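# Sort three cart parcels into matching mail-stop letter trays

## Task

Take each of the three parcels off the cart and place it, fully within the walls, in the letter tray whose mail stop code matches it. Every tray has to stay on the desk or counter it started on. At the end the grippers must be open and away from everything. Nothing may count as placed if only the robot is holding it there. The robot must not topple or finish leaning.

## Robot and tools

ROBOT. A LinearBot: a base that can drive forward, sideways or turn, with a column about 1.75 m high. A carriage rides 1.0 m along the column (lift_m) and holds two identical six-joint arms with two-finger grippers. Arm bases sit about 0.57 m + lift_m above the floor; carriage parts hang about 0.15 m lower. A hand reaches about 0.78 m from its shoulder but only about 0.38 m below the arm base. The hand is about 0.16 m long, 0.1 m wide (0.14 m when open). Parked arm joints 1-6: 0, 0.05, 0.05, 1.45, 0, 0; parked, the robot is about 0.95 m wide and 0.7 m long. The wheel motors are weak (2 N m), so a light push already stops a drive.

CAMERAS. carriage_camera is fixed on the carriage, facing forward and tilted about 20 degrees down. left_wrist_camera and right_wrist_camera look out past the fingertips. Images are 896x504 px. Calibration (K, distortion, T_world_to_cam, where world means the base frame) is given and may be slightly off; wrist camera poses inherit joint reading errors.

FRAMES. Base frame: origin on the floor below the base centre, x forward, y left, z up, metres. left_hand and right_hand report the point between each hand's finger pads in this frame, plus quat_wxyz; the hand's z axis runs along the fingers, which open along its y axis. Odometry frame is the base frame as it was at scene start; base_odometry counts wheel turns, so slip shows up as travel. Heading is in radians, left positive, -3.142 to 3.142.

TOOLS.
execute_actions(actions, cameras): actions is a list holding one action or none (empty list = just report state and images). An action may have "base", "joints", or both; its motions start together.
- base: exactly one key. translate_m: relative drive along x, metres, -2 to 2, forward positive. strafe_m: relative sideways move, metres, -2 to 2, left positive. rotate_rad: relative turn in place, radians, -6.3 to 6.3, counter-clockwise positive. Offsets count from the base position in the latest reported state.
- joints: a single object keyed by joint name covering both arms and the lift; each value is an absolute target. lift_m 0 to 1 m. For each arm (left_ and right_ prefixes): joint1_rad -2.617 to 3.054 (swing about vertical, 0 forward, positive left); joint2_rad 0 to 3.141 (shoulder: 0 upper arm back and level, 1.57 vertical, 3.14 forward level); joint3_rad 0 to 3.141 (elbow, 0 folded, 3.14 straight); joint4_rad -1.57 to 1.57 (wrist pitch, positive lifts fingertips); joint5_rad -1.57 to 1.57 (wrist yaw, positive turns fingertips to the right, opposite to joint1); joint6_rad -2.094 to 2.094 (roll about the finger direction, positive clockwise viewed from the forearm); gripper_m 0 to 0.093 m pad gap. Omitted joints may keep driving toward an earlier target. Unknown keys or out-of-range numbers reject the whole call.
- cameras: list of camera names or "all"; null/omitted means all, [] means none.
wait(seconds): 0 to 10 s, commands nothing, returns state and images.
zoom_image(camera, region): region [x0, y0, x1, y1] in pixels of that camera's latest full image, at most 504x504.
read_manual(section): licence texts only; moves nothing.
finished_scene(scene): pass the current scene number once the job is done and stable; irreversible.

RESULTS. base_status and joint_status describe how each commanded motion ended: done (for the base, wheels turned the full amount, slip included), off_target (resting short, possibly still pushing), contact_stop or time_out (old target dropped, holds in place). "joint command not followed" means a self-collision check withheld an arm's targets (gripper targets still run); such targets may be retried on later actions. To untangle, move only the withheld arm clear first, then the other. on_its_own reports uncommanded joints; "held at" is a target, not a position. A holding gripper usually reads off_target. motor_effort is percent of maximum (bracket = peak), with large fixed and random error; a lift effort that keeps dropping while lowering means a hand rests on something. drive_wheels staying high at rest means the base is pressing on something. Motor temperatures per arm joint; MOTOR HOT from 75 °C, a 10 s arm stop at 90 °C, the arm drops at 100 °C (OVER-TEMPERATURE FAULT, limit_stop_at_motor_heat: resend the target). Outstretched or loaded arms heat quickly. "ARM HIT" means an arm struck the robot hard. Any stop reported in a call cancels the later moving calls in that same reply.

CAUTIONS. Hand readings drift at long reach; a level arm sags 10-17 cm under 1 kg and a fully extended one may not lift it. Grip force is about 45-60 N per pad. Arms and grippers have no contact stop and spring to target once freed. The base may roll on about 0.3 m after an arm touch; after a stopped drive, back off about 0.2 m the way you came (turn back after a turn), repeat if needed. The base can slide under a table edge that the column then hits; reversing into one can tip the robot. Tipping is likeliest with a high carriage, extended arms, loads, pulling, or abrupt stops; only pictures show a lean. Never let the arms press or hit each other hard. Loose objects may get nudged occasionally. Avoid drops, slams and hard pushes; release parcels gently inside the trays and keep trays on their furniture.

Each tool is called after "Request:" as name([rows], argument=value, ...), one row to a line, values as JSON.

## Session

Request:
execute_actions(actions=[])

Scene clock: 0.00 s.
Motor temperatures (°C, as the motors report them): left_arm=[24 22 25 23 24 22] | right_arm=[25 24 24 23 24 24]
base_odometry: x=+0.000 y=+0.000 heading=+0.000 (m, m, rad; odometry frame)
base_status: not commanded
joint_positions: lift_m=+0.302 left_joint1_rad=-0.027 left_joint2_rad=+0.045 left_joint3_rad=+0.044 left_joint4_rad=+1.473 left_joint5_rad=-0.009 left_joint6_rad=-0.037 left_gripper_m=+0.094 right_joint1_rad=+0.011 right_joint2_rad=+0.064 right_joint3_rad=+0.043 right_joint4_rad=+1.445 right_joint5_rad=-0.029 right_joint6_rad=-0.029 right_gripper_m=+0.094
joint_status: not commanded
motor_effort: lift_m=+19 drive_wheels=-3 (%)
left_hand: x=+0.2953 y=+0.3378 z=+1.2796 quat_wxyz=(+0.998, -0.005, +0.049, -0.032) (m; base frame)
right_hand: x=+0.3085 y=-0.3315 z=+1.2780 quat_wxyz=(+0.997, -0.016, +0.073, -0.008) (m; base frame)
pictures: carriage_camera, left_wrist_camera, right_wrist_camera
Images, in order (width x height): carriage_camera 896x504, left_wrist_camera 896x504, right_wrist_camera 896x504.

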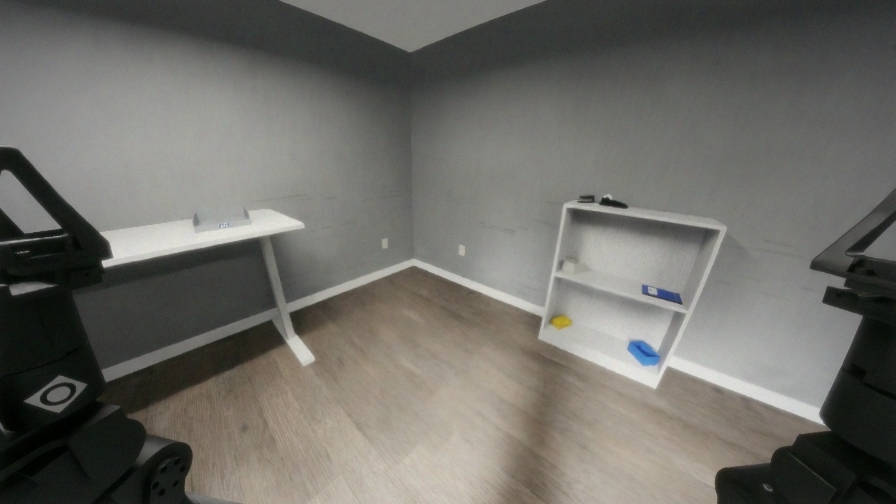

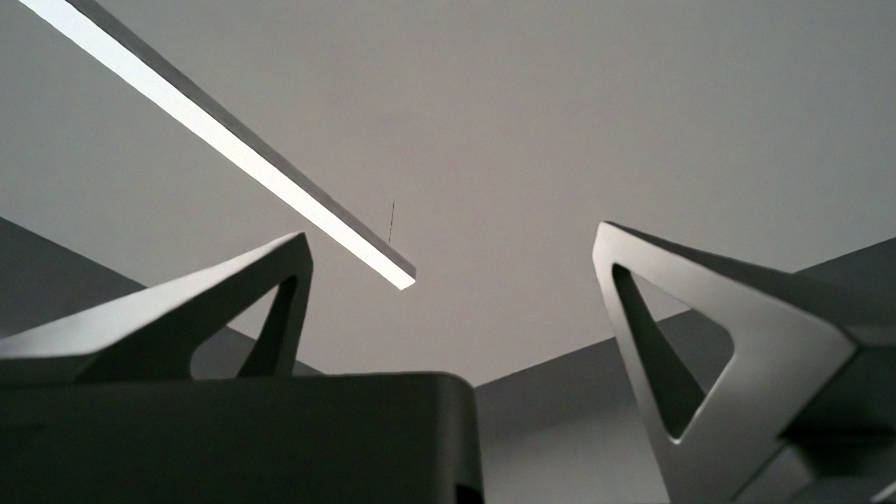

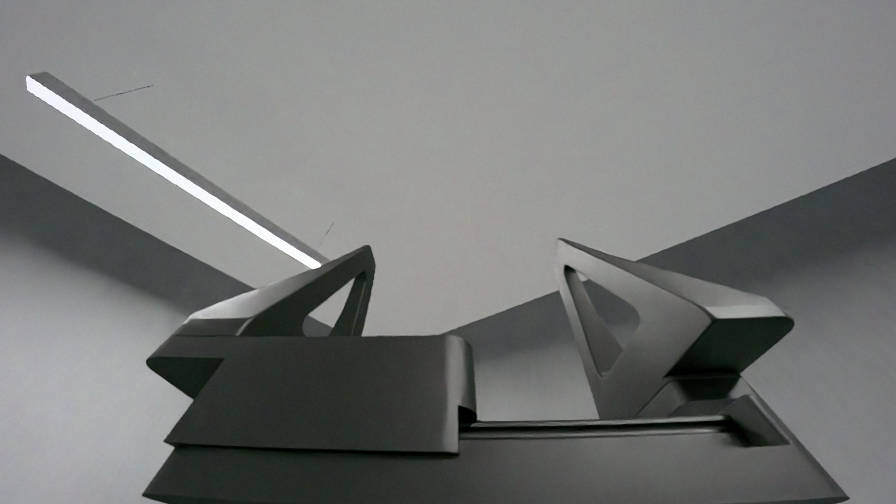

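Request:
zoom_image(camera="carriage_camera", region=[160, 190, 320, 280])

Request:
execute_actions([
  {"base": {"rotate_rad": 1.57}},
], cameras=["carriage_camera"])

Region (160, 190, 320, 280) of carriage_camera's 896x504 image, scaled by 3.150, with more detail than that image has; it fills the top 284 rows of this view, and the rest is white.

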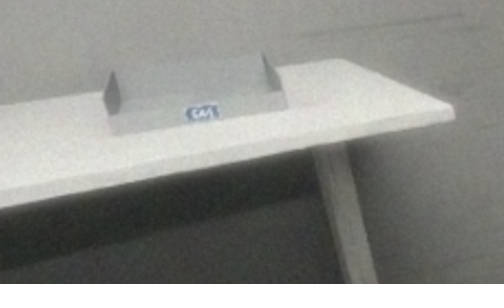

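Scene clock: 6.40 s.
Motor temperatures (°C, as the motors report them): left_arm=[24 23 26 23 24 22] | right_arm=[25 25 25 23 24 24]
base_odometry: x=+0.000 y=+0.000 heading=+1.569 (m, m, rad; odometry frame)
base_status: done
joint_positions: lift_m=+0.302 left_joint1_rad=-0.027 left_joint2_rad=+0.045 left_joint3_rad=+0.044 left_joint4_rad=+1.471 left_joint5_rad=-0.009 left_joint6_rad=-0.037 left_gripper_m=+0.094 right_joint1_rad=+0.011 right_joint2_rad=+0.064 right_joint3_rad=+0.043 right_joint4_rad=+1.443 right_joint5_rad=-0.029 right_joint6_rad=-0.029 right_gripper_m=+0.094
joint_status: not commanded
motor_effort: lift_m=+20(20) drive_wheels=+15(42) (%)
left_hand: x=+0.2957 y=+0.3378 z=+1.2796 quat_wxyz=(+0.998, -0.005, +0.050, -0.032) (m; base frame)
right_hand: x=+0.3089 y=-0.3315 z=+1.2780 quat_wxyz=(+0.997, -0.016, +0.074, -0.008) (m; base frame)
pictures: carriage_camera
Images, in order (width x height): carriage_camera 896x504.

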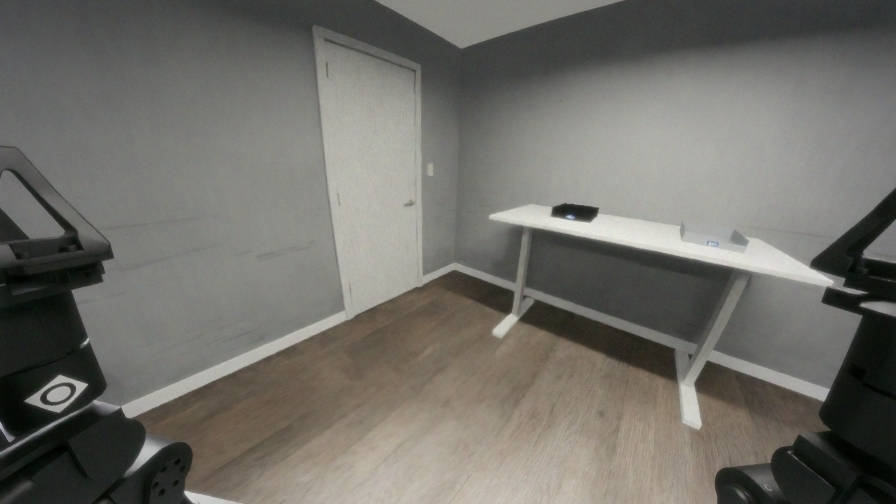

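Request:
zoom_image(camera="carriage_camera", region=[540, 190, 760, 270])

Request:
execute_actions([
  {"base": {"rotate_rad": 1.57}},
], cameras=["carriage_camera"])

Region (540, 190, 760, 270) of carriage_camera's 896x504 image, scaled by 2.291, with more detail than that image has; it fills the top 183 rows of this view, and the rest is white.

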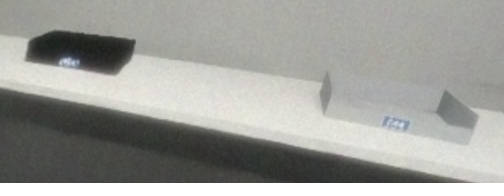

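Scene clock: 12.90 s.
Motor temperatures (°C, as the motors report them): left_arm=[24 23 26 23 24 22] | right_arm=[25 25 26 23 24 24]
base_odometry: x=+0.000 y=+0.000 heading=+3.137 (m, m, rad; odometry frame)
base_status: done
joint_positions: lift_m=+0.302 left_joint1_rad=-0.027 left_joint2_rad=+0.045 left_joint3_rad=+0.044 left_joint4_rad=+1.470 left_joint5_rad=-0.009 left_joint6_rad=-0.037 left_gripper_m=+0.094 right_joint1_rad=+0.011 right_joint2_rad=+0.064 right_joint3_rad=+0.043 right_joint4_rad=+1.443 right_joint5_rad=-0.029 right_joint6_rad=-0.029 right_gripper_m=+0.094
joint_status: not commanded
motor_effort: lift_m=+19(20) drive_wheels=+15(40) (%)
left_hand: x=+0.2959 y=+0.3378 z=+1.2796 quat_wxyz=(+0.998, -0.005, +0.050, -0.032) (m; base frame)
right_hand: x=+0.3089 y=-0.3315 z=+1.2780 quat_wxyz=(+0.997, -0.016, +0.074, -0.008) (m; base frame)
pictures: carriage_camera
Images, in order (width x height): carriage_camera 896x504.

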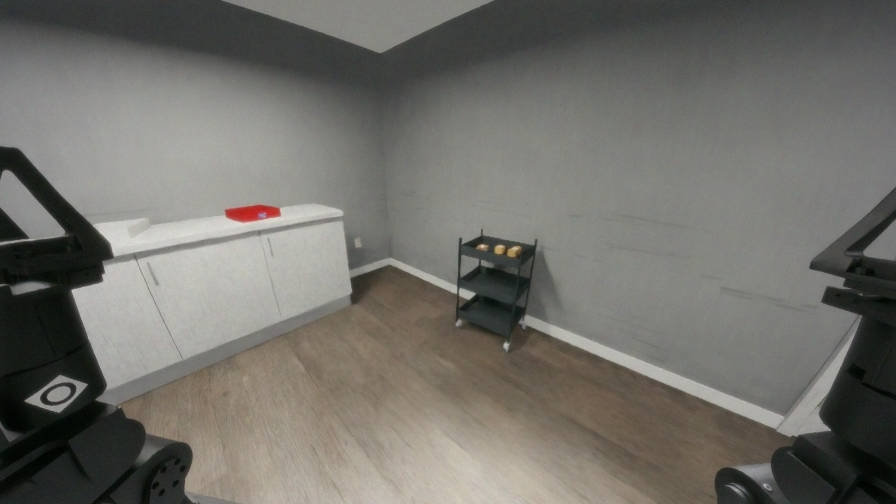

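Request:
execute_actions([
  {"base": {"rotate_rad": -0.65}},
], cameras=[])

Request:
execute_actions([
  {"base": {"strafe_m": 0.85}},
], cameras=[])

Request:
execute_actions([
  {"base": {"translate_m": 0.7}},
], cameras=["carriage_camera"])

Scene clock: 47.83 s.
Motor temperatures (°C, as the motors report them): left_arm=[24 24 29 23 24 22] | right_arm=[25 26 28 23 24 24]
base_odometry: x=+0.000 y=+0.000 heading=+2.490 (m, m, rad; odometry frame)
base_status: done
joint_positions: lift_m=+0.302 left_joint1_rad=-0.027 left_joint2_rad=+0.045 left_joint3_rad=+0.044 left_joint4_rad=+1.471 left_joint5_rad=-0.009 left_joint6_rad=-0.037 left_gripper_m=+0.094 right_joint1_rad=+0.011 right_joint2_rad=+0.064 right_joint3_rad=+0.043 right_joint4_rad=+1.443 right_joint5_rad=-0.029 right_joint6_rad=-0.029 right_gripper_m=+0.094
joint_status: not commanded
motor_effort: lift_m=+20(19) drive_wheels=+29(40) (%)
left_hand: x=+0.2957 y=+0.3378 z=+1.2796 quat_wxyz=(+0.998, -0.005, +0.050, -0.032) (m; base frame)
right_hand: x=+0.3090 y=-0.3315 z=+1.2780 quat_wxyz=(+0.997, -0.016, +0.074, -0.008) (m; base frame)
pictures: none
No camera images: the call's "cameras" was empty. Leave "cameras" out to get every camera's image.

Scene clock: 51.80 s.
Motor temperatures (°C, as the motors report them): left_arm=[24 24 29 23 24 22] | right_arm=[25 26 29 23 24 24]
base_odometry: x=-0.517 y=-0.675 heading=+2.489 (m, m, rad; odometry frame)
base_status: done
joint_positions: lift_m=+0.302 left_joint1_rad=-0.027 left_joint2_rad=+0.045 left_joint3_rad=+0.044 left_joint4_rad=+1.472 left_joint5_rad=-0.009 left_joint6_rad=-0.037 left_gripper_m=+0.094 right_joint1_rad=+0.011 right_joint2_rad=+0.064 right_joint3_rad=+0.043 right_joint4_rad=+1.442 right_joint5_rad=-0.029 right_joint6_rad=-0.029 right_gripper_m=+0.094
joint_status: not commanded
motor_effort: lift_m=+20(19) drive_wheels=-14(40) (%)
left_hand: x=+0.2954 y=+0.3378 z=+1.2796 quat_wxyz=(+0.998, -0.005, +0.049, -0.032) (m; base frame)
right_hand: x=+0.3091 y=-0.3315 z=+1.2779 quat_wxyz=(+0.997, -0.016, +0.074, -0.008) (m; base frame)
pictures: none
No camera images: the call's "cameras" was empty. Leave "cameras" out to get every camera's image.

Scene clock: 55.43 s.
Motor temperatures (°C, as the motors report them): left_arm=[24 24 30 23 24 22] | right_arm=[25 26 29 23 24 24]
base_odometry: x=-1.073 y=-0.250 heading=+2.489 (m, m, rad; odometry frame)
base_status: done
joint_positions: lift_m=+0.302 left_joint1_rad=-0.027 left_joint2_rad=+0.045 left_joint3_rad=+0.044 left_joint4_rad=+1.472 left_joint5_rad=-0.009 left_joint6_rad=-0.037 left_gripper_m=+0.094 right_joint1_rad=+0.011 right_joint2_rad=+0.064 right_joint3_rad=+0.043 right_joint4_rad=+1.445 right_joint5_rad=-0.029 right_joint6_rad=-0.029 right_gripper_m=+0.094
joint_status: not commanded
motor_effort: lift_m=+19(20) drive_wheels=-10(35) (%)
left_hand: x=+0.2954 y=+0.3378 z=+1.2796 quat_wxyz=(+0.998, -0.005, +0.049, -0.032) (m; base frame)
right_hand: x=+0.3085 y=-0.3315 z=+1.2780 quat_wxyz=(+0.997, -0.016, +0.073, -0.008) (m; base frame)
pictures: carriage_camera
Images, in order (width x height): carriage_camera 896x504.

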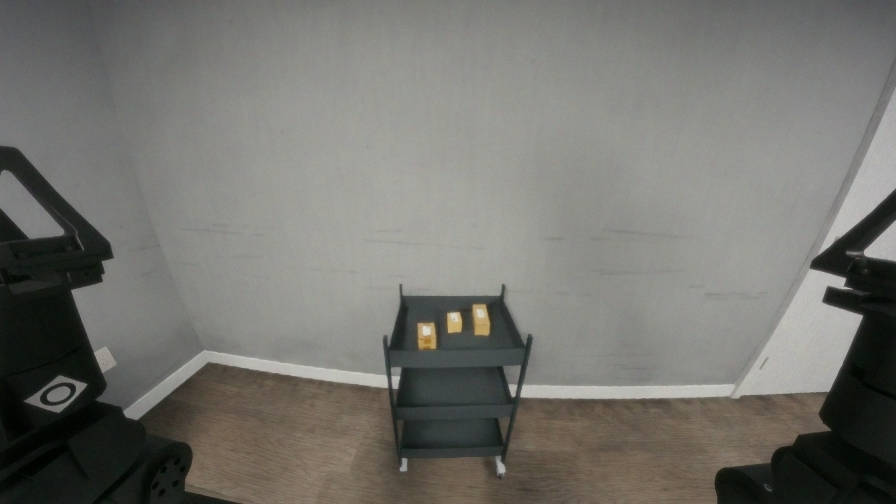

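Request:
zoom_image(camera="carriage_camera", region=[380, 280, 540, 370])

Region (380, 280, 540, 370) of carriage_camera's 896x504 image, scaled by 3.150, with more detail than that image has; it fills the top 284 rows of this view, and the rest is white.

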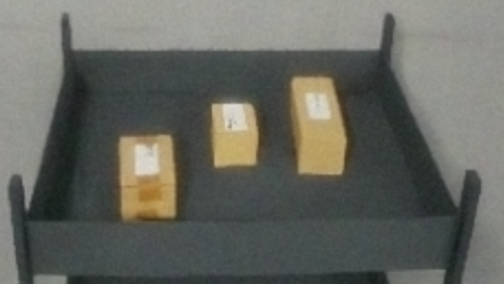

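Request:
execute_actions([
  {"base": {"translate_m": 0.33}, "joints": {"lift_m": 0.56, "right_joint1_rad": 0.572, "right_joint2_rad": 2.841, "right_joint3_rad": 1.696, "right_joint4_rad": -0.426, "right_joint5_rad": 0, "right_joint6_rad": 0.572}},
], cameras=["carriage_camera", "right_wrist_camera"])

Scene clock: 150.40 s.
Motor temperatures (°C, as the motors report them): left_arm=[24 25 32 23 24 22] | right_arm=[25 28 31 23 24 24]
base_odometry: x=-1.336 y=-0.050 heading=+2.490 (m, m, rad; odometry frame)
base_status: done
joint_positions: lift_m=+0.560 left_joint1_rad=-0.027 left_joint2_rad=+0.045 left_joint3_rad=+0.044 left_joint4_rad=+1.472 left_joint5_rad=-0.009 left_joint6_rad=-0.037 left_gripper_m=+0.094 right_joint1_rad=+0.564 right_joint2_rad=+2.838 right_joint3_rad=+1.693 right_joint4_rad=-0.424 right_joint5_rad=-0.001 right_joint6_rad=+0.565 right_gripper_m=+0.094
joint_status: all done
motor_effort: lift_m=+19(23) drive_wheels=-9(35) (%)
left_hand: x=+0.2954 y=+0.3378 z=+1.5374 quat_wxyz=(+0.998, -0.005, +0.049, -0.032) (m; base frame)
right_hand: x=+0.6316 y=-0.1078 z=+0.8557 quat_wxyz=(+0.000, +0.000, +1.000, +0.001) (m; base frame)
pictures: carriage_camera, right_wrist_camera
camera_calibration (this result's frames):
carriage_camera: T_world_to_cam=[[0.0469037, -0.998752, 0.0171844, -0.0330662], [-0.347921, -0.0324605, -0.936962, 1.48632], [0.93635, 0.0379681, -0.349009, 0.351925], [0, 0, 0, 1]] pos_world=[0.189148, 0.00185981, 1.51602]
right_wrist_camera: T_world_to_cam=[[-0.0682032, -0.997614, -0.010683, -0.0525882], [-0.810869, 0.0491913, 0.583157, 0.0222119], [-0.58124, 0.0484356, -0.81229, 1.19049], [0, 0, 0, 1]] pos_world=[0.706387, -0.111218, 0.953511]
Images, in order (width x height): carriage_camera 896x504, right_wrist_camera 896x504.

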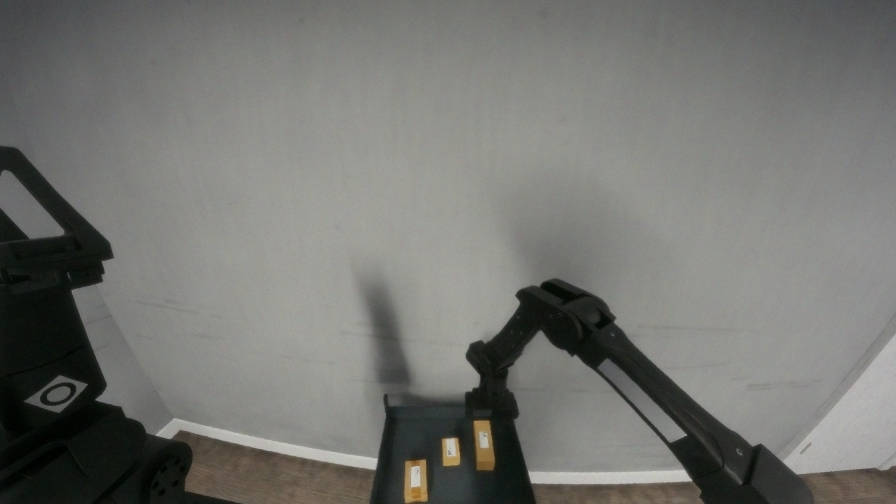

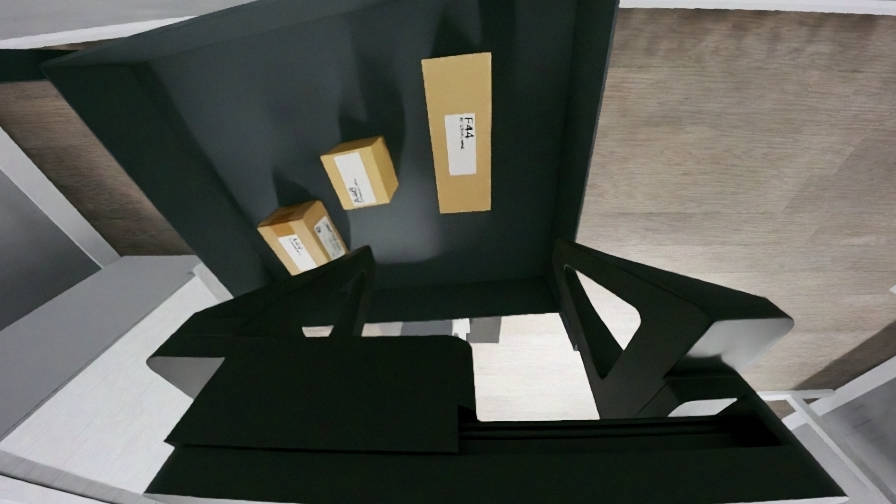

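Request:
zoom_image(camera="right_wrist_camera", region=[250, 100, 500, 280])

Request:
zoom_image(camera="right_wrist_camera", region=[255, 190, 365, 280])

Region (250, 100, 500, 280) of right_wrist_camera's 896x504 image, scaled by 2.016, with more detail than that image has; it fills the top 363 rows of this view, and the rest is white.

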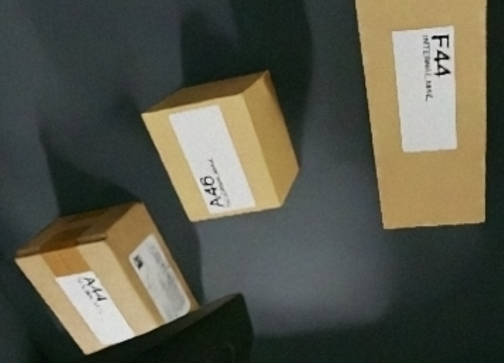

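Region (255, 190, 365, 280) of right_wrist_camera's 896x504 image, scaled by 4.582, with more detail than that image has; it fills the top 412 rows of this view, and the rest is white.

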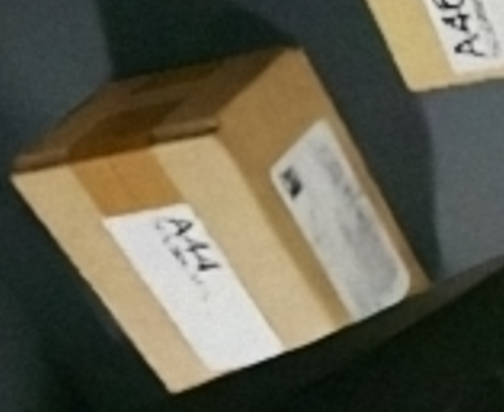

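Request:
execute_actions([
  {"base": {"translate_m": 0.02}, "joints": {"lift_m": 0.44, "right_gripper_m": 0.085}},
], cameras=["carriage_camera", "right_wrist_camera"])

Scene clock: 177.07 s.
Motor temperatures (°C, as the motors report them): left_arm=[24 25 33 23 24 22] | right_arm=[25 39 30 23 24 24]
base_odometry: x=-1.352 y=-0.038 heading=+2.491 (m, m, rad; odometry frame)
base_status: done
joint_positions: lift_m=+0.440 left_joint1_rad=-0.027 left_joint2_rad=+0.045 left_joint3_rad=+0.044 left_joint4_rad=+1.473 left_joint5_rad=-0.009 left_joint6_rad=-0.037 left_gripper_m=+0.094 right_joint1_rad=+0.567 right_joint2_rad=+2.837 right_joint3_rad=+1.693 right_joint4_rad=-0.425 right_joint5_rad=-0.001 right_joint6_rad=+0.566 right_gripper_m=+0.085
joint_status: all done
motor_effort: lift_m=+20(20) drive_wheels=-6(41) (%)
left_hand: x=+0.2953 y=+0.3378 z=+1.4173 quat_wxyz=(+0.998, -0.005, +0.049, -0.032) (m; base frame)
right_hand: x=+0.6311 y=-0.1068 z=+0.7360 quat_wxyz=(+0.000, -0.001, +1.000, +0.001) (m; base frame)
pictures: carriage_camera, right_wrist_camera
camera_calibration (this result's frames):
carriage_camera: T_world_to_cam=[[0.0469037, -0.998752, 0.0171844, -0.0310019], [-0.347921, -0.0324605, -0.936962, 1.37377], [0.93635, 0.0379681, -0.349009, 0.31], [0, 0, 0, 1]] pos_world=[0.189148, 0.00185981, 1.39589]
right_wrist_camera: T_world_to_cam=[[-0.0659214, -0.997773, -0.01015, -0.0548221], [-0.810911, 0.0476427, 0.583227, 0.0913153], [-0.581445, 0.0466779, -0.812246, 1.09285], [0, 0, 0, 1]] pos_world=[0.705864, -0.110062, 0.833845]
Images, in order (width x height): carriage_camera 896x504, right_wrist_camera 896x504.

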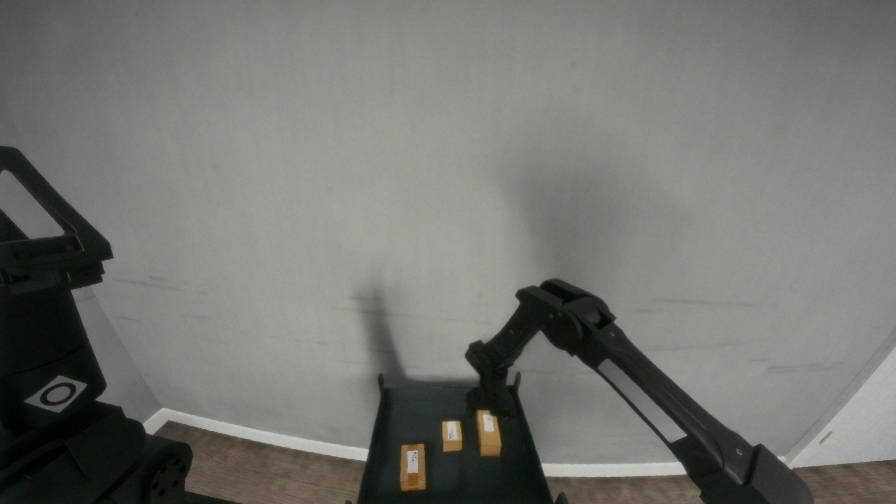

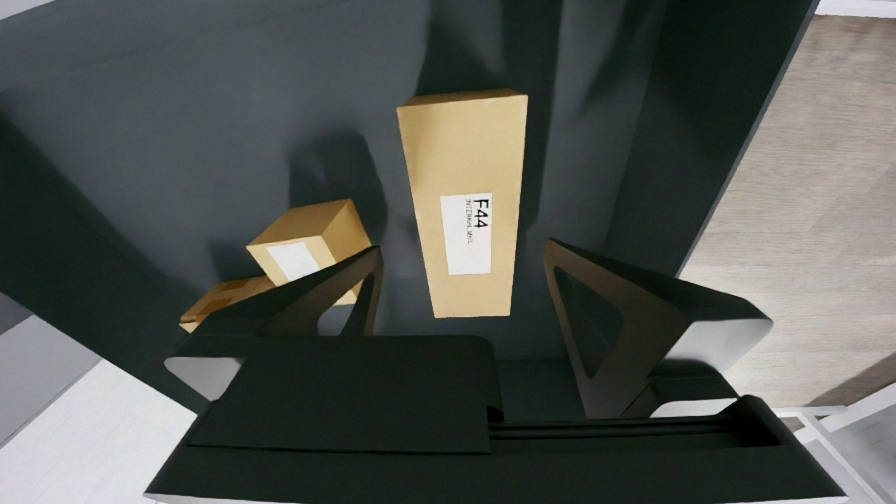

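Request:
execute_actions([
  {"joints": {"lift_m": 0.395}},
], cameras=["right_wrist_camera"])

Request:
execute_actions([
  {"joints": {"right_gripper_m": 0.03}},
], cameras=["right_wrist_camera"])

Scene clock: 184.83 s.
Motor temperatures (°C, as the motors report them): left_arm=[24 25 33 23 24 22] | right_arm=[25 41 30 23 24 24]
base_odometry: x=-1.352 y=-0.038 heading=+2.491 (m, m, rad; odometry frame)
base_status: not commanded
joint_positions: lift_m=+0.395 left_joint1_rad=-0.027 left_joint2_rad=+0.045 left_joint3_rad=+0.044 left_joint4_rad=+1.473 left_joint5_rad=-0.009 left_joint6_rad=-0.037 left_gripper_m=+0.094 right_joint1_rad=+0.567 right_joint2_rad=+2.840 right_joint3_rad=+1.693 right_joint4_rad=-0.425 right_joint5_rad=-0.001 right_joint6_rad=+0.566 right_gripper_m=+0.085
joint_status: all done
motor_effort: lift_m=+19(20) drive_wheels=-6(6) (%)
left_hand: x=+0.2953 y=+0.3378 z=+1.3723 quat_wxyz=(+0.998, -0.005, +0.049, -0.032) (m; base frame)
right_hand: x=+0.6300 y=-0.1076 z=+0.6896 quat_wxyz=(-0.001, -0.001, +1.000, +0.000) (m; base frame)
pictures: right_wrist_camera
camera_calibration (this result's frames):
right_wrist_camera: T_world_to_cam=[[-0.0659455, -0.997793, -0.00781176, -0.0576876], [-0.809338, 0.048908, 0.585303, 0.115289], [-0.583629, 0.0449205, -0.810777, 1.05478], [0, 0, 0, 1]] pos_world=[0.705104, -0.11058, 0.787262]
Images, in order (width x height): right_wrist_camera 896x504.

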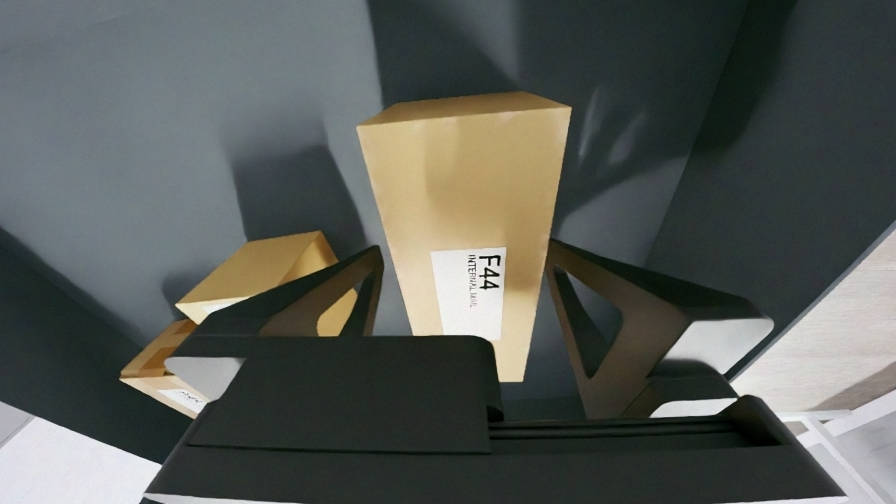

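Scene clock: 185.43 s.
Motor temperatures (°C, as the motors report them): left_arm=[24 25 33 23 24 22] | right_arm=[25 41 30 23 24 24]
base_odometry: x=-1.352 y=-0.038 heading=+2.491 (m, m, rad; odometry frame)
base_status: not commanded
joint_positions: lift_m=+0.395 left_joint1_rad=-0.027 left_joint2_rad=+0.045 left_joint3_rad=+0.044 left_joint4_rad=+1.473 left_joint5_rad=-0.009 left_joint6_rad=-0.037 left_gripper_m=+0.094 right_joint1_rad=+0.567 right_joint2_rad=+2.840 right_joint3_rad=+1.693 right_joint4_rad=-0.426 right_joint5_rad=-0.001 right_joint6_rad=+0.566 right_gripper_m=+0.051
joint_status: right_gripper_m off_target (ended at +0.051, target +0.030)
motor_effort: lift_m=+19(20) drive_wheels=-6(6) (%)
left_hand: x=+0.2953 y=+0.3378 z=+1.3723 quat_wxyz=(+0.998, -0.005, +0.049, -0.032) (m; base frame)
right_hand: x=+0.6299 y=-0.1076 z=+0.6896 quat_wxyz=(-0.001, +0.000, +1.000, +0.000) (m; base frame)
pictures: right_wrist_camera
camera_calibration (this result's frames):
right_wrist_camera: T_world_to_cam=[[-0.0663286, -0.997769, -0.00758524, -0.0576554], [-0.809131, 0.0493371, 0.585553, 0.114971], [-0.583872, 0.0449764, -0.810599, 1.05477], [0, 0, 0, 1]] pos_world=[0.705055, -0.110639, 0.787239]
Images, in order (width x height): right_wrist_camera 896x504.

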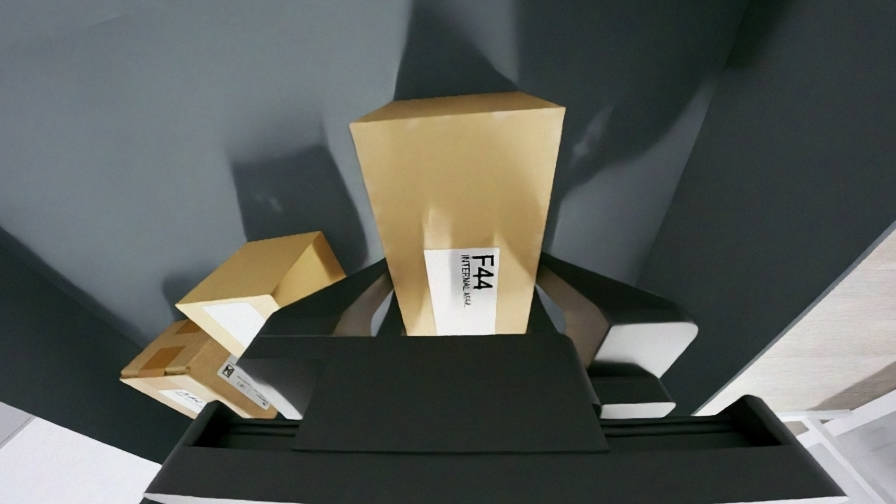

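Request:
execute_actions([
  {"joints": {"lift_m": 0.56}},
], cameras=[])

Request:
execute_actions([
  {"joints": {"right_joint1_rad": -0.1, "right_joint2_rad": 1.4, "right_joint3_rad": 0.9, "right_joint4_rad": -1.07, "right_joint6_rad": -0.1, "left_joint1_rad": -0.802, "left_joint2_rad": 2.685, "left_joint3_rad": 1.231, "left_joint4_rad": -0.117, "left_joint5_rad": 0, "left_joint6_rad": -0.802}},
])

Scene clock: 202.67 s.
Motor temperatures (°C, as the motors report them): left_arm=[24 25 33 23 24 22] | right_arm=[25 45 30 23 24 24]
base_odometry: x=-1.352 y=-0.038 heading=+2.491 (m, m, rad; odometry frame)
base_status: not commanded
joint_positions: lift_m=+0.560 left_joint1_rad=-0.027 left_joint2_rad=+0.045 left_joint3_rad=+0.044 left_joint4_rad=+1.472 left_joint5_rad=-0.009 left_joint6_rad=-0.037 left_gripper_m=+0.094 right_joint1_rad=+0.567 right_joint2_rad=+2.841 right_joint3_rad=+1.693 right_joint4_rad=-0.425 right_joint5_rad=+0.000 right_joint6_rad=+0.566 right_gripper_m=+0.051
joint_status: all done
motor_effort: lift_m=+19(23) drive_wheels=+2(4) (%)
left_hand: x=+0.2954 y=+0.3378 z=+1.5373 quat_wxyz=(+0.998, -0.005, +0.049, -0.032) (m; base frame)
right_hand: x=+0.6300 y=-0.1077 z=+0.8543 quat_wxyz=(-0.001, +0.000, +1.000, +0.000) (m; base frame)
pictures: none
No camera images: the call's "cameras" was empty. Leave "cameras" out to get every camera's image.

Scene clock: 205.00 s.
Motor temperatures (°C, as the motors report them): left_arm=[24 26 33 23 24 22] | right_arm=[25 45 30 23 24 24]
base_odometry: x=-1.352 y=-0.038 heading=+2.491 (m, m, rad; odometry frame)
base_status: not commanded
joint_positions: lift_m=+0.560 left_joint1_rad=-0.798 left_joint2_rad=+2.675 left_joint3_rad=+1.223 left_joint4_rad=-0.119 left_joint5_rad=-0.004 left_joint6_rad=-0.796 left_gripper_m=+0.094 right_joint1_rad=-0.095 right_joint2_rad=+1.409 right_joint3_rad=+0.921 right_joint4_rad=-1.068 right_joint5_rad=+0.006 right_joint6_rad=-0.093 right_gripper_m=+0.051
joint_status: all done
motor_effort: lift_m=+19(19) drive_wheels=+3(3) (%)
left_hand: x=+0.5110 y=+0.0907 z=+0.8578 quat_wxyz=(+0.002, +0.001, +1.000, +0.001) (m; base frame)
right_hand: x=+0.4945 y=-0.3595 z=+1.1737 quat_wxyz=(+0.007, +0.001, +1.000, -0.004) (m; base frame)
pictures: carriage_camera, left_wrist_camera, right_wrist_camera
camera_calibration (this result's frames):
carriage_camera: T_world_to_cam=[[0.0469037, -0.998752, 0.0171844, -0.0330647], [-0.347921, -0.0324605, -0.936962, 1.48624], [0.93635, 0.0379681, -0.349009, 0.351893], [0, 0, 0, 1]] pos_world=[0.189148, 0.00185981, 1.51593]
left_wrist_camera: T_world_to_cam=[[-0.0312818, -0.999386, 0.0157609, 0.0951087], [-0.795132, 0.0344368, 0.605458, -0.112337], [-0.605629, 0.00640784, -0.795721, 1.11826], [0, 0, 0, 1]] pos_world=[0.590905, 0.0917532, 0.956341]
right_wrist_camera: T_world_to_cam=[[-0.0697071, -0.997566, -0.00185838, -0.319297], [-0.818523, 0.056131, 0.571725, -0.242322], [-0.570229, 0.0413744, -0.820443, 1.38295], [0, 0, 0, 1]] pos_world=[0.567998, -0.362137, 1.27258]
Images, in order (width x height): carriage_camera 896x504, left_wrist_camera 896x504, right_wrist_camera 896x504.

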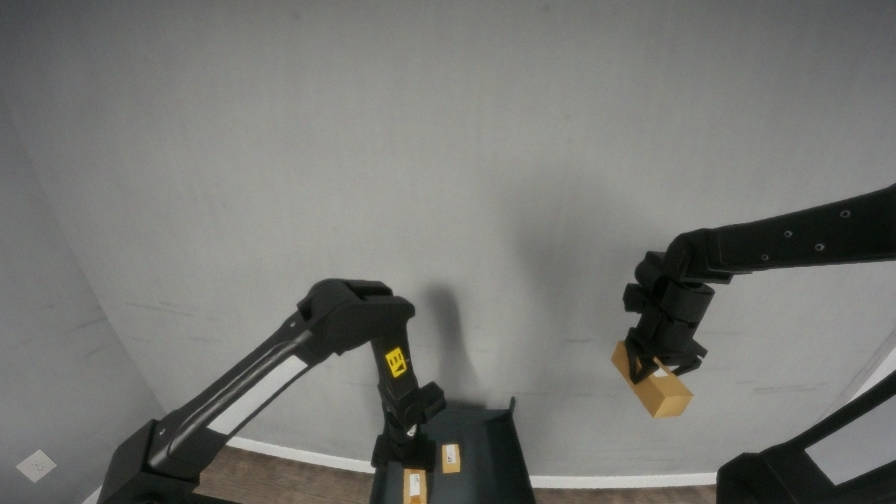

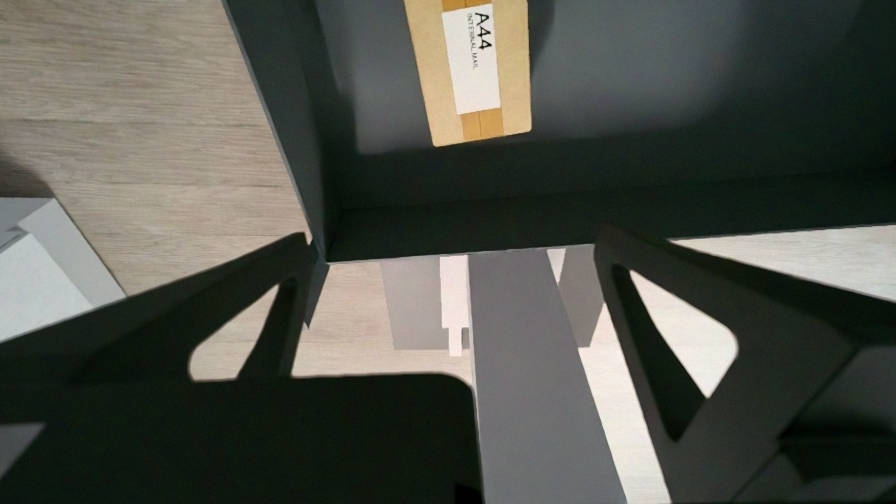

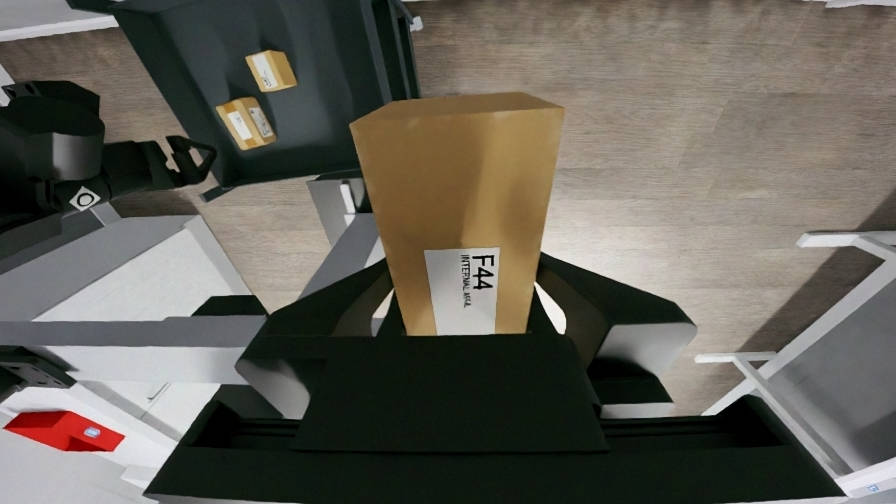

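Request:
execute_actions([
  {"joints": {"lift_m": 0.45}},
], cameras=["left_wrist_camera"])

Scene clock: 213.00 s.
Motor temperatures (°C, as the motors report them): left_arm=[24 29 32 23 24 22] | right_arm=[25 42 30 23 24 24]
base_odometry: x=-1.352 y=-0.038 heading=+2.491 (m, m, rad; odometry frame)
base_status: not commanded
joint_positions: lift_m=+0.450 left_joint1_rad=-0.798 left_joint2_rad=+2.675 left_joint3_rad=+1.223 left_joint4_rad=-0.116 left_joint5_rad=-0.003 left_joint6_rad=-0.796 left_gripper_m=+0.094 right_joint1_rad=-0.095 right_joint2_rad=+1.409 right_joint3_rad=+0.912 right_joint4_rad=-1.069 right_joint5_rad=+0.004 right_joint6_rad=-0.093 right_gripper_m=+0.051
joint_status: all done
motor_effort: lift_m=+20(20) drive_wheels=+1(3) (%)
left_hand: x=+0.5113 y=+0.0901 z=+0.7477 quat_wxyz=(+0.002, +0.001, +1.000, +0.000) (m; base frame)
right_hand: x=+0.4913 y=-0.3589 z=+1.0613 quat_wxyz=(+0.002, +0.001, +1.000, -0.002) (m; base frame)
pictures: left_wrist_camera
camera_calibration (this result's frames):
left_wrist_camera: T_world_to_cam=[[-0.0313019, -0.99934, 0.0184376, 0.0942502], [-0.795763, 0.0360788, 0.604532, -0.0445804], [-0.604798, 0.00425107, -0.796368, 1.03116], [0, 0, 0, 1]] pos_world=[0.591119, 0.0914129, 0.846396]
Images, in order (width x height): left_wrist_camera 896x504.

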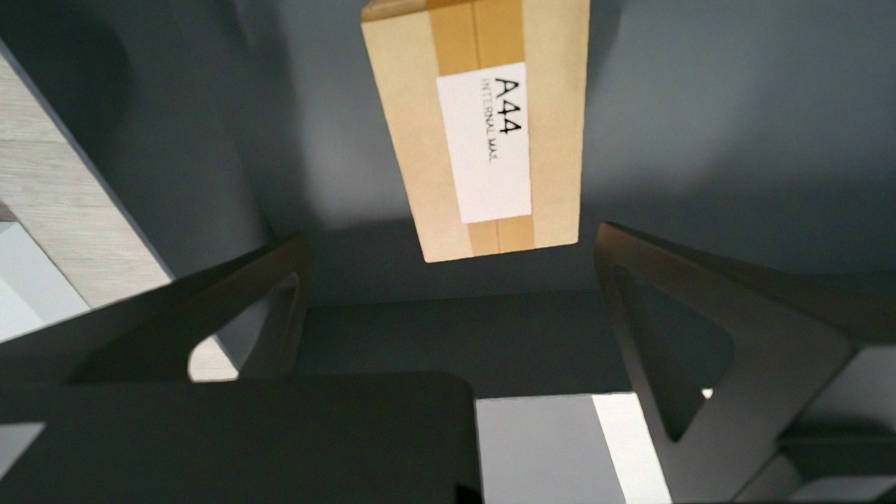

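Request:
execute_actions([
  {"joints": {"left_joint1_rad": -0.765, "left_joint2_rad": 2.735, "left_joint3_rad": 1.39, "left_joint4_rad": -0.226, "left_joint6_rad": -0.91}},
], cameras=["left_wrist_camera"])

Scene clock: 223.67 s.
Motor temperatures (°C, as the motors report them): left_arm=[24 32 32 23 24 22] | right_arm=[25 40 30 23 24 24]
base_odometry: x=-1.352 y=-0.038 heading=+2.491 (m, m, rad; odometry frame)
base_status: not commanded
joint_positions: lift_m=+0.450 left_joint1_rad=-0.767 left_joint2_rad=+2.723 left_joint3_rad=+1.376 left_joint4_rad=-0.219 left_joint5_rad=-0.003 left_joint6_rad=-0.904 left_gripper_m=+0.094 right_joint1_rad=-0.095 right_joint2_rad=+1.409 right_joint3_rad=+0.912 right_joint4_rad=-1.069 right_joint5_rad=+0.004 right_joint6_rad=-0.093 right_gripper_m=+0.051
joint_status: all done
motor_effort: lift_m=+20(20) drive_wheels=+1(2) (%)
left_hand: x=+0.5403 y=+0.0773 z=+0.7466 quat_wxyz=(+0.002, -0.069, +0.998, +0.000) (m; base frame)
right_hand: x=+0.4913 y=-0.3589 z=+1.0613 quat_wxyz=(+0.002, +0.001, +1.000, -0.002) (m; base frame)
pictures: left_wrist_camera
camera_calibration (this result's frames):
left_wrist_camera: T_world_to_cam=[[0.108454, -0.993911, 0.0194736, 0.00568182], [-0.793036, -0.0746892, 0.604578, -0.0133008], [-0.599442, -0.081012, -0.796308, 1.05144], [0, 0, 0, 1]] pos_world=[0.619115, 0.0898332, 0.845202]
Images, in order (width x height): left_wrist_camera 896x504.

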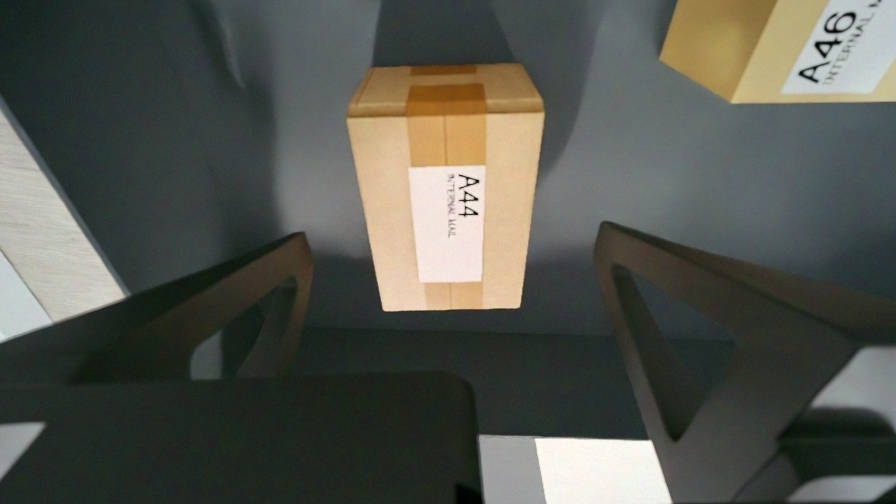

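Request:
execute_actions([
  {"joints": {"lift_m": 0.405}},
], cameras=[])

Request:
execute_actions([
  {"joints": {"left_gripper_m": 0.035}},
], cameras=["left_wrist_camera", "carriage_camera"])

Scene clock: 229.67 s.
Motor temperatures (°C, as the motors report them): left_arm=[24 34 32 23 24 22] | right_arm=[25 39 31 23 24 24]
base_odometry: x=-1.352 y=-0.038 heading=+2.491 (m, m, rad; odometry frame)
base_status: not commanded
joint_positions: lift_m=+0.405 left_joint1_rad=-0.767 left_joint2_rad=+2.727 left_joint3_rad=+1.376 left_joint4_rad=-0.223 left_joint5_rad=-0.002 left_joint6_rad=-0.904 left_gripper_m=+0.094 right_joint1_rad=-0.095 right_joint2_rad=+1.409 right_joint3_rad=+0.912 right_joint4_rad=-1.070 right_joint5_rad=+0.003 right_joint6_rad=-0.093 right_gripper_m=+0.051
joint_status: all done
motor_effort: lift_m=+20(20) drive_wheels=+1(2) (%)
left_hand: x=+0.5385 y=+0.0789 z=+0.7002 quat_wxyz=(+0.000, -0.069, +0.998, +0.002) (m; base frame)
right_hand: x=+0.4912 y=-0.3587 z=+1.0163 quat_wxyz=(+0.002, +0.001, +1.000, -0.002) (m; base frame)
pictures: none
No camera images: the call's "cameras" was empty. Leave "cameras" out to get every camera's image.

Scene clock: 230.30 s.
Motor temperatures (°C, as the motors report them): left_arm=[24 34 31 23 24 22] | right_arm=[25 39 31 23 24 24]
base_odometry: x=-1.352 y=-0.038 heading=+2.491 (m, m, rad; odometry frame)
base_status: not commanded
joint_positions: lift_m=+0.405 left_joint1_rad=-0.767 left_joint2_rad=+2.727 left_joint3_rad=+1.376 left_joint4_rad=-0.223 left_joint5_rad=-0.002 left_joint6_rad=-0.904 left_gripper_m=+0.059 right_joint1_rad=-0.095 right_joint2_rad=+1.409 right_joint3_rad=+0.912 right_joint4_rad=-1.070 right_joint5_rad=+0.003 right_joint6_rad=-0.093 right_gripper_m=+0.051
joint_status: left_gripper_m off_target (ended at +0.059, target +0.035)
motor_effort: lift_m=+20(20) drive_wheels=+3(3) (%)
left_hand: x=+0.5385 y=+0.0789 z=+0.7002 quat_wxyz=(+0.000, -0.069, +0.998, +0.002) (m; base frame)
right_hand: x=+0.4912 y=-0.3587 z=+1.0163 quat_wxyz=(+0.002, +0.001, +1.000, -0.002) (m; base frame)
pictures: carriage_camera, left_wrist_camera
camera_calibration (this result's frames):
carriage_camera: T_world_to_cam=[[0.0469037, -0.998752, 0.0171844, -0.0304005], [-0.347921, -0.0324605, -0.936962, 1.34098], [0.93635, 0.0379681, -0.349009, 0.297785], [0, 0, 0, 1]] pos_world=[0.189148, 0.00185981, 1.3609]
left_wrist_camera: T_world_to_cam=[[0.10855, -0.993994, 0.0138613, 0.0122159], [-0.789542, -0.0777333, 0.608754, 0.0089102], [-0.60402, -0.0770241, -0.793238, 1.01362], [0, 0, 0, 1]] pos_world=[0.617958, 0.0909085, 0.798451]
Images, in order (width x height): carriage_camera 896x504, left_wrist_camera 896x504.

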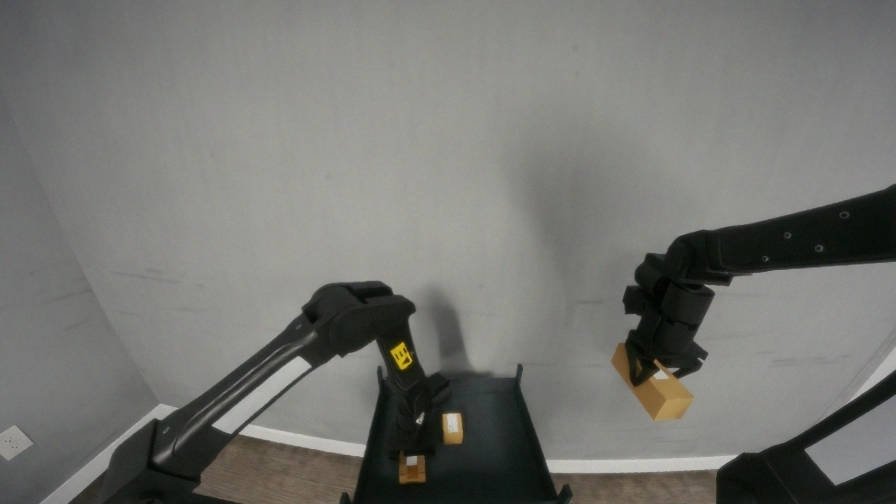

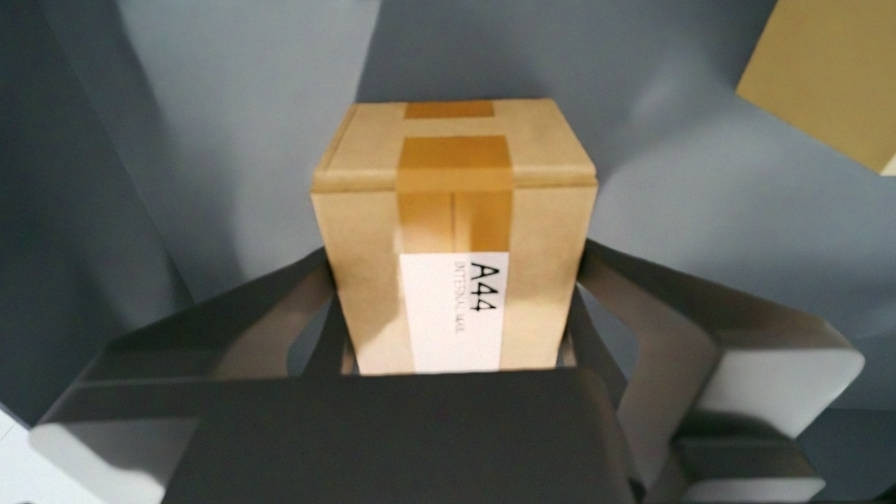

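Request:
execute_actions([
  {"joints": {"lift_m": 0.56}},
], cameras=[])

Request:
execute_actions([
  {"base": {"translate_m": -0.4}, "joints": {"left_joint1_rad": 0.1, "left_joint2_rad": 1.4, "left_joint3_rad": 0.9, "left_joint4_rad": -1.07, "left_joint6_rad": 0.0}},
], cameras=[])

Request:
execute_actions([
  {"base": {"rotate_rad": 1.57}},
], cameras=["carriage_camera"])

Scene clock: 239.33 s.
Motor temperatures (°C, as the motors report them): left_arm=[24 36 31 23 24 22] | right_arm=[25 37 31 23 24 24]
base_odometry: x=-1.352 y=-0.038 heading=+2.491 (m, m, rad; odometry frame)
base_status: not commanded
joint_positions: lift_m=+0.560 left_joint1_rad=-0.767 left_joint2_rad=+2.730 left_joint3_rad=+1.376 left_joint4_rad=-0.224 left_joint5_rad=-0.002 left_joint6_rad=-0.904 left_gripper_m=+0.059 right_joint1_rad=-0.095 right_joint2_rad=+1.409 right_joint3_rad=+0.912 right_joint4_rad=-1.070 right_joint5_rad=+0.003 right_joint6_rad=-0.093 right_gripper_m=+0.051
joint_status: all done
motor_effort: lift_m=+19(24) drive_wheels=+2(6) (%)
left_hand: x=+0.5377 y=+0.0795 z=+0.8543 quat_wxyz=(-0.002, -0.069, +0.998, +0.003) (m; base frame)
right_hand: x=+0.4911 y=-0.3587 z=+1.1713 quat_wxyz=(+0.001, +0.001, +1.000, -0.002) (m; base frame)
pictures: none
No camera images: the call's "cameras" was empty. Leave "cameras" out to get every camera's image.

Scene clock: 242.27 s.
Motor temperatures (°C, as the motors report them): left_arm=[24 36 31 23 24 22] | right_arm=[25 37 31 23 24 24]
base_odometry: x=-1.034 y=-0.281 heading=+2.491 (m, m, rad; odometry frame)
base_status: done
joint_positions: lift_m=+0.560 left_joint1_rad=+0.096 left_joint2_rad=+1.414 left_joint3_rad=+0.926 left_joint4_rad=-1.065 left_joint5_rad=-0.002 left_joint6_rad=-0.006 left_gripper_m=+0.059 right_joint1_rad=-0.095 right_joint2_rad=+1.409 right_joint3_rad=+0.912 right_joint4_rad=-1.069 right_joint5_rad=+0.003 right_joint6_rad=-0.093 right_gripper_m=+0.051
joint_status: all done
motor_effort: lift_m=+19(20) drive_wheels=-6(49) (%)
left_hand: x=+0.4966 y=+0.3591 z=+1.1740 quat_wxyz=(+0.009, -0.051, +0.999, +0.001) (m; base frame)
right_hand: x=+0.4913 y=-0.3586 z=+1.1713 quat_wxyz=(+0.002, +0.001, +1.000, -0.002) (m; base frame)
pictures: none
No camera images: the call's "cameras" was empty. Leave "cameras" out to get every camera's image.

Scene clock: 245.37 s.
Motor temperatures (°C, as the motors report them): left_arm=[24 35 31 23 24 22] | right_arm=[25 37 31 23 24 24]
base_odometry: x=-1.034 y=-0.281 heading=-2.223 (m, m, rad; odometry frame)
base_status: done
joint_positions: lift_m=+0.560 left_joint1_rad=+0.096 left_joint2_rad=+1.414 left_joint3_rad=+0.926 left_joint4_rad=-1.064 left_joint5_rad=-0.002 left_joint6_rad=-0.006 left_gripper_m=+0.059 right_joint1_rad=-0.095 right_joint2_rad=+1.409 right_joint3_rad=+0.912 right_joint4_rad=-1.064 right_joint5_rad=+0.002 right_joint6_rad=-0.093 right_gripper_m=+0.051
joint_status: not commanded
motor_effort: lift_m=+19(20) drive_wheels=+15(49) (%)
left_hand: x=+0.4969 y=+0.3591 z=+1.1740 quat_wxyz=(+0.010, -0.051, +0.999, +0.001) (m; base frame)
right_hand: x=+0.4926 y=-0.3587 z=+1.1713 quat_wxyz=(+0.004, +0.001, +1.000, -0.002) (m; base frame)
pictures: carriage_camera
camera_calibration (this result's frames):
carriage_camera: T_world_to_cam=[[0.0469037, -0.998752, 0.0171844, -0.0330643], [-0.347921, -0.0324605, -0.936962, 1.48622], [0.93635, 0.0379681, -0.349009, 0.351885], [0, 0, 0, 1]] pos_world=[0.189148, 0.00185981, 1.51591]
Images, in order (width x height): carriage_camera 896x504.

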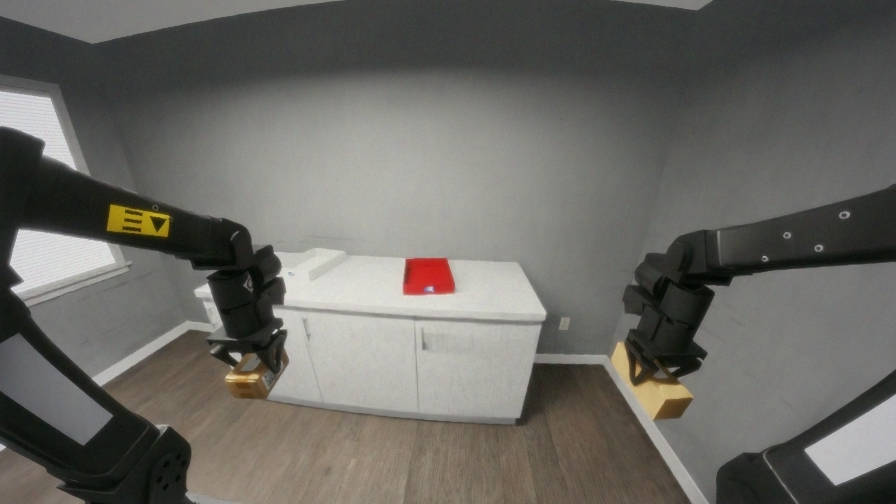

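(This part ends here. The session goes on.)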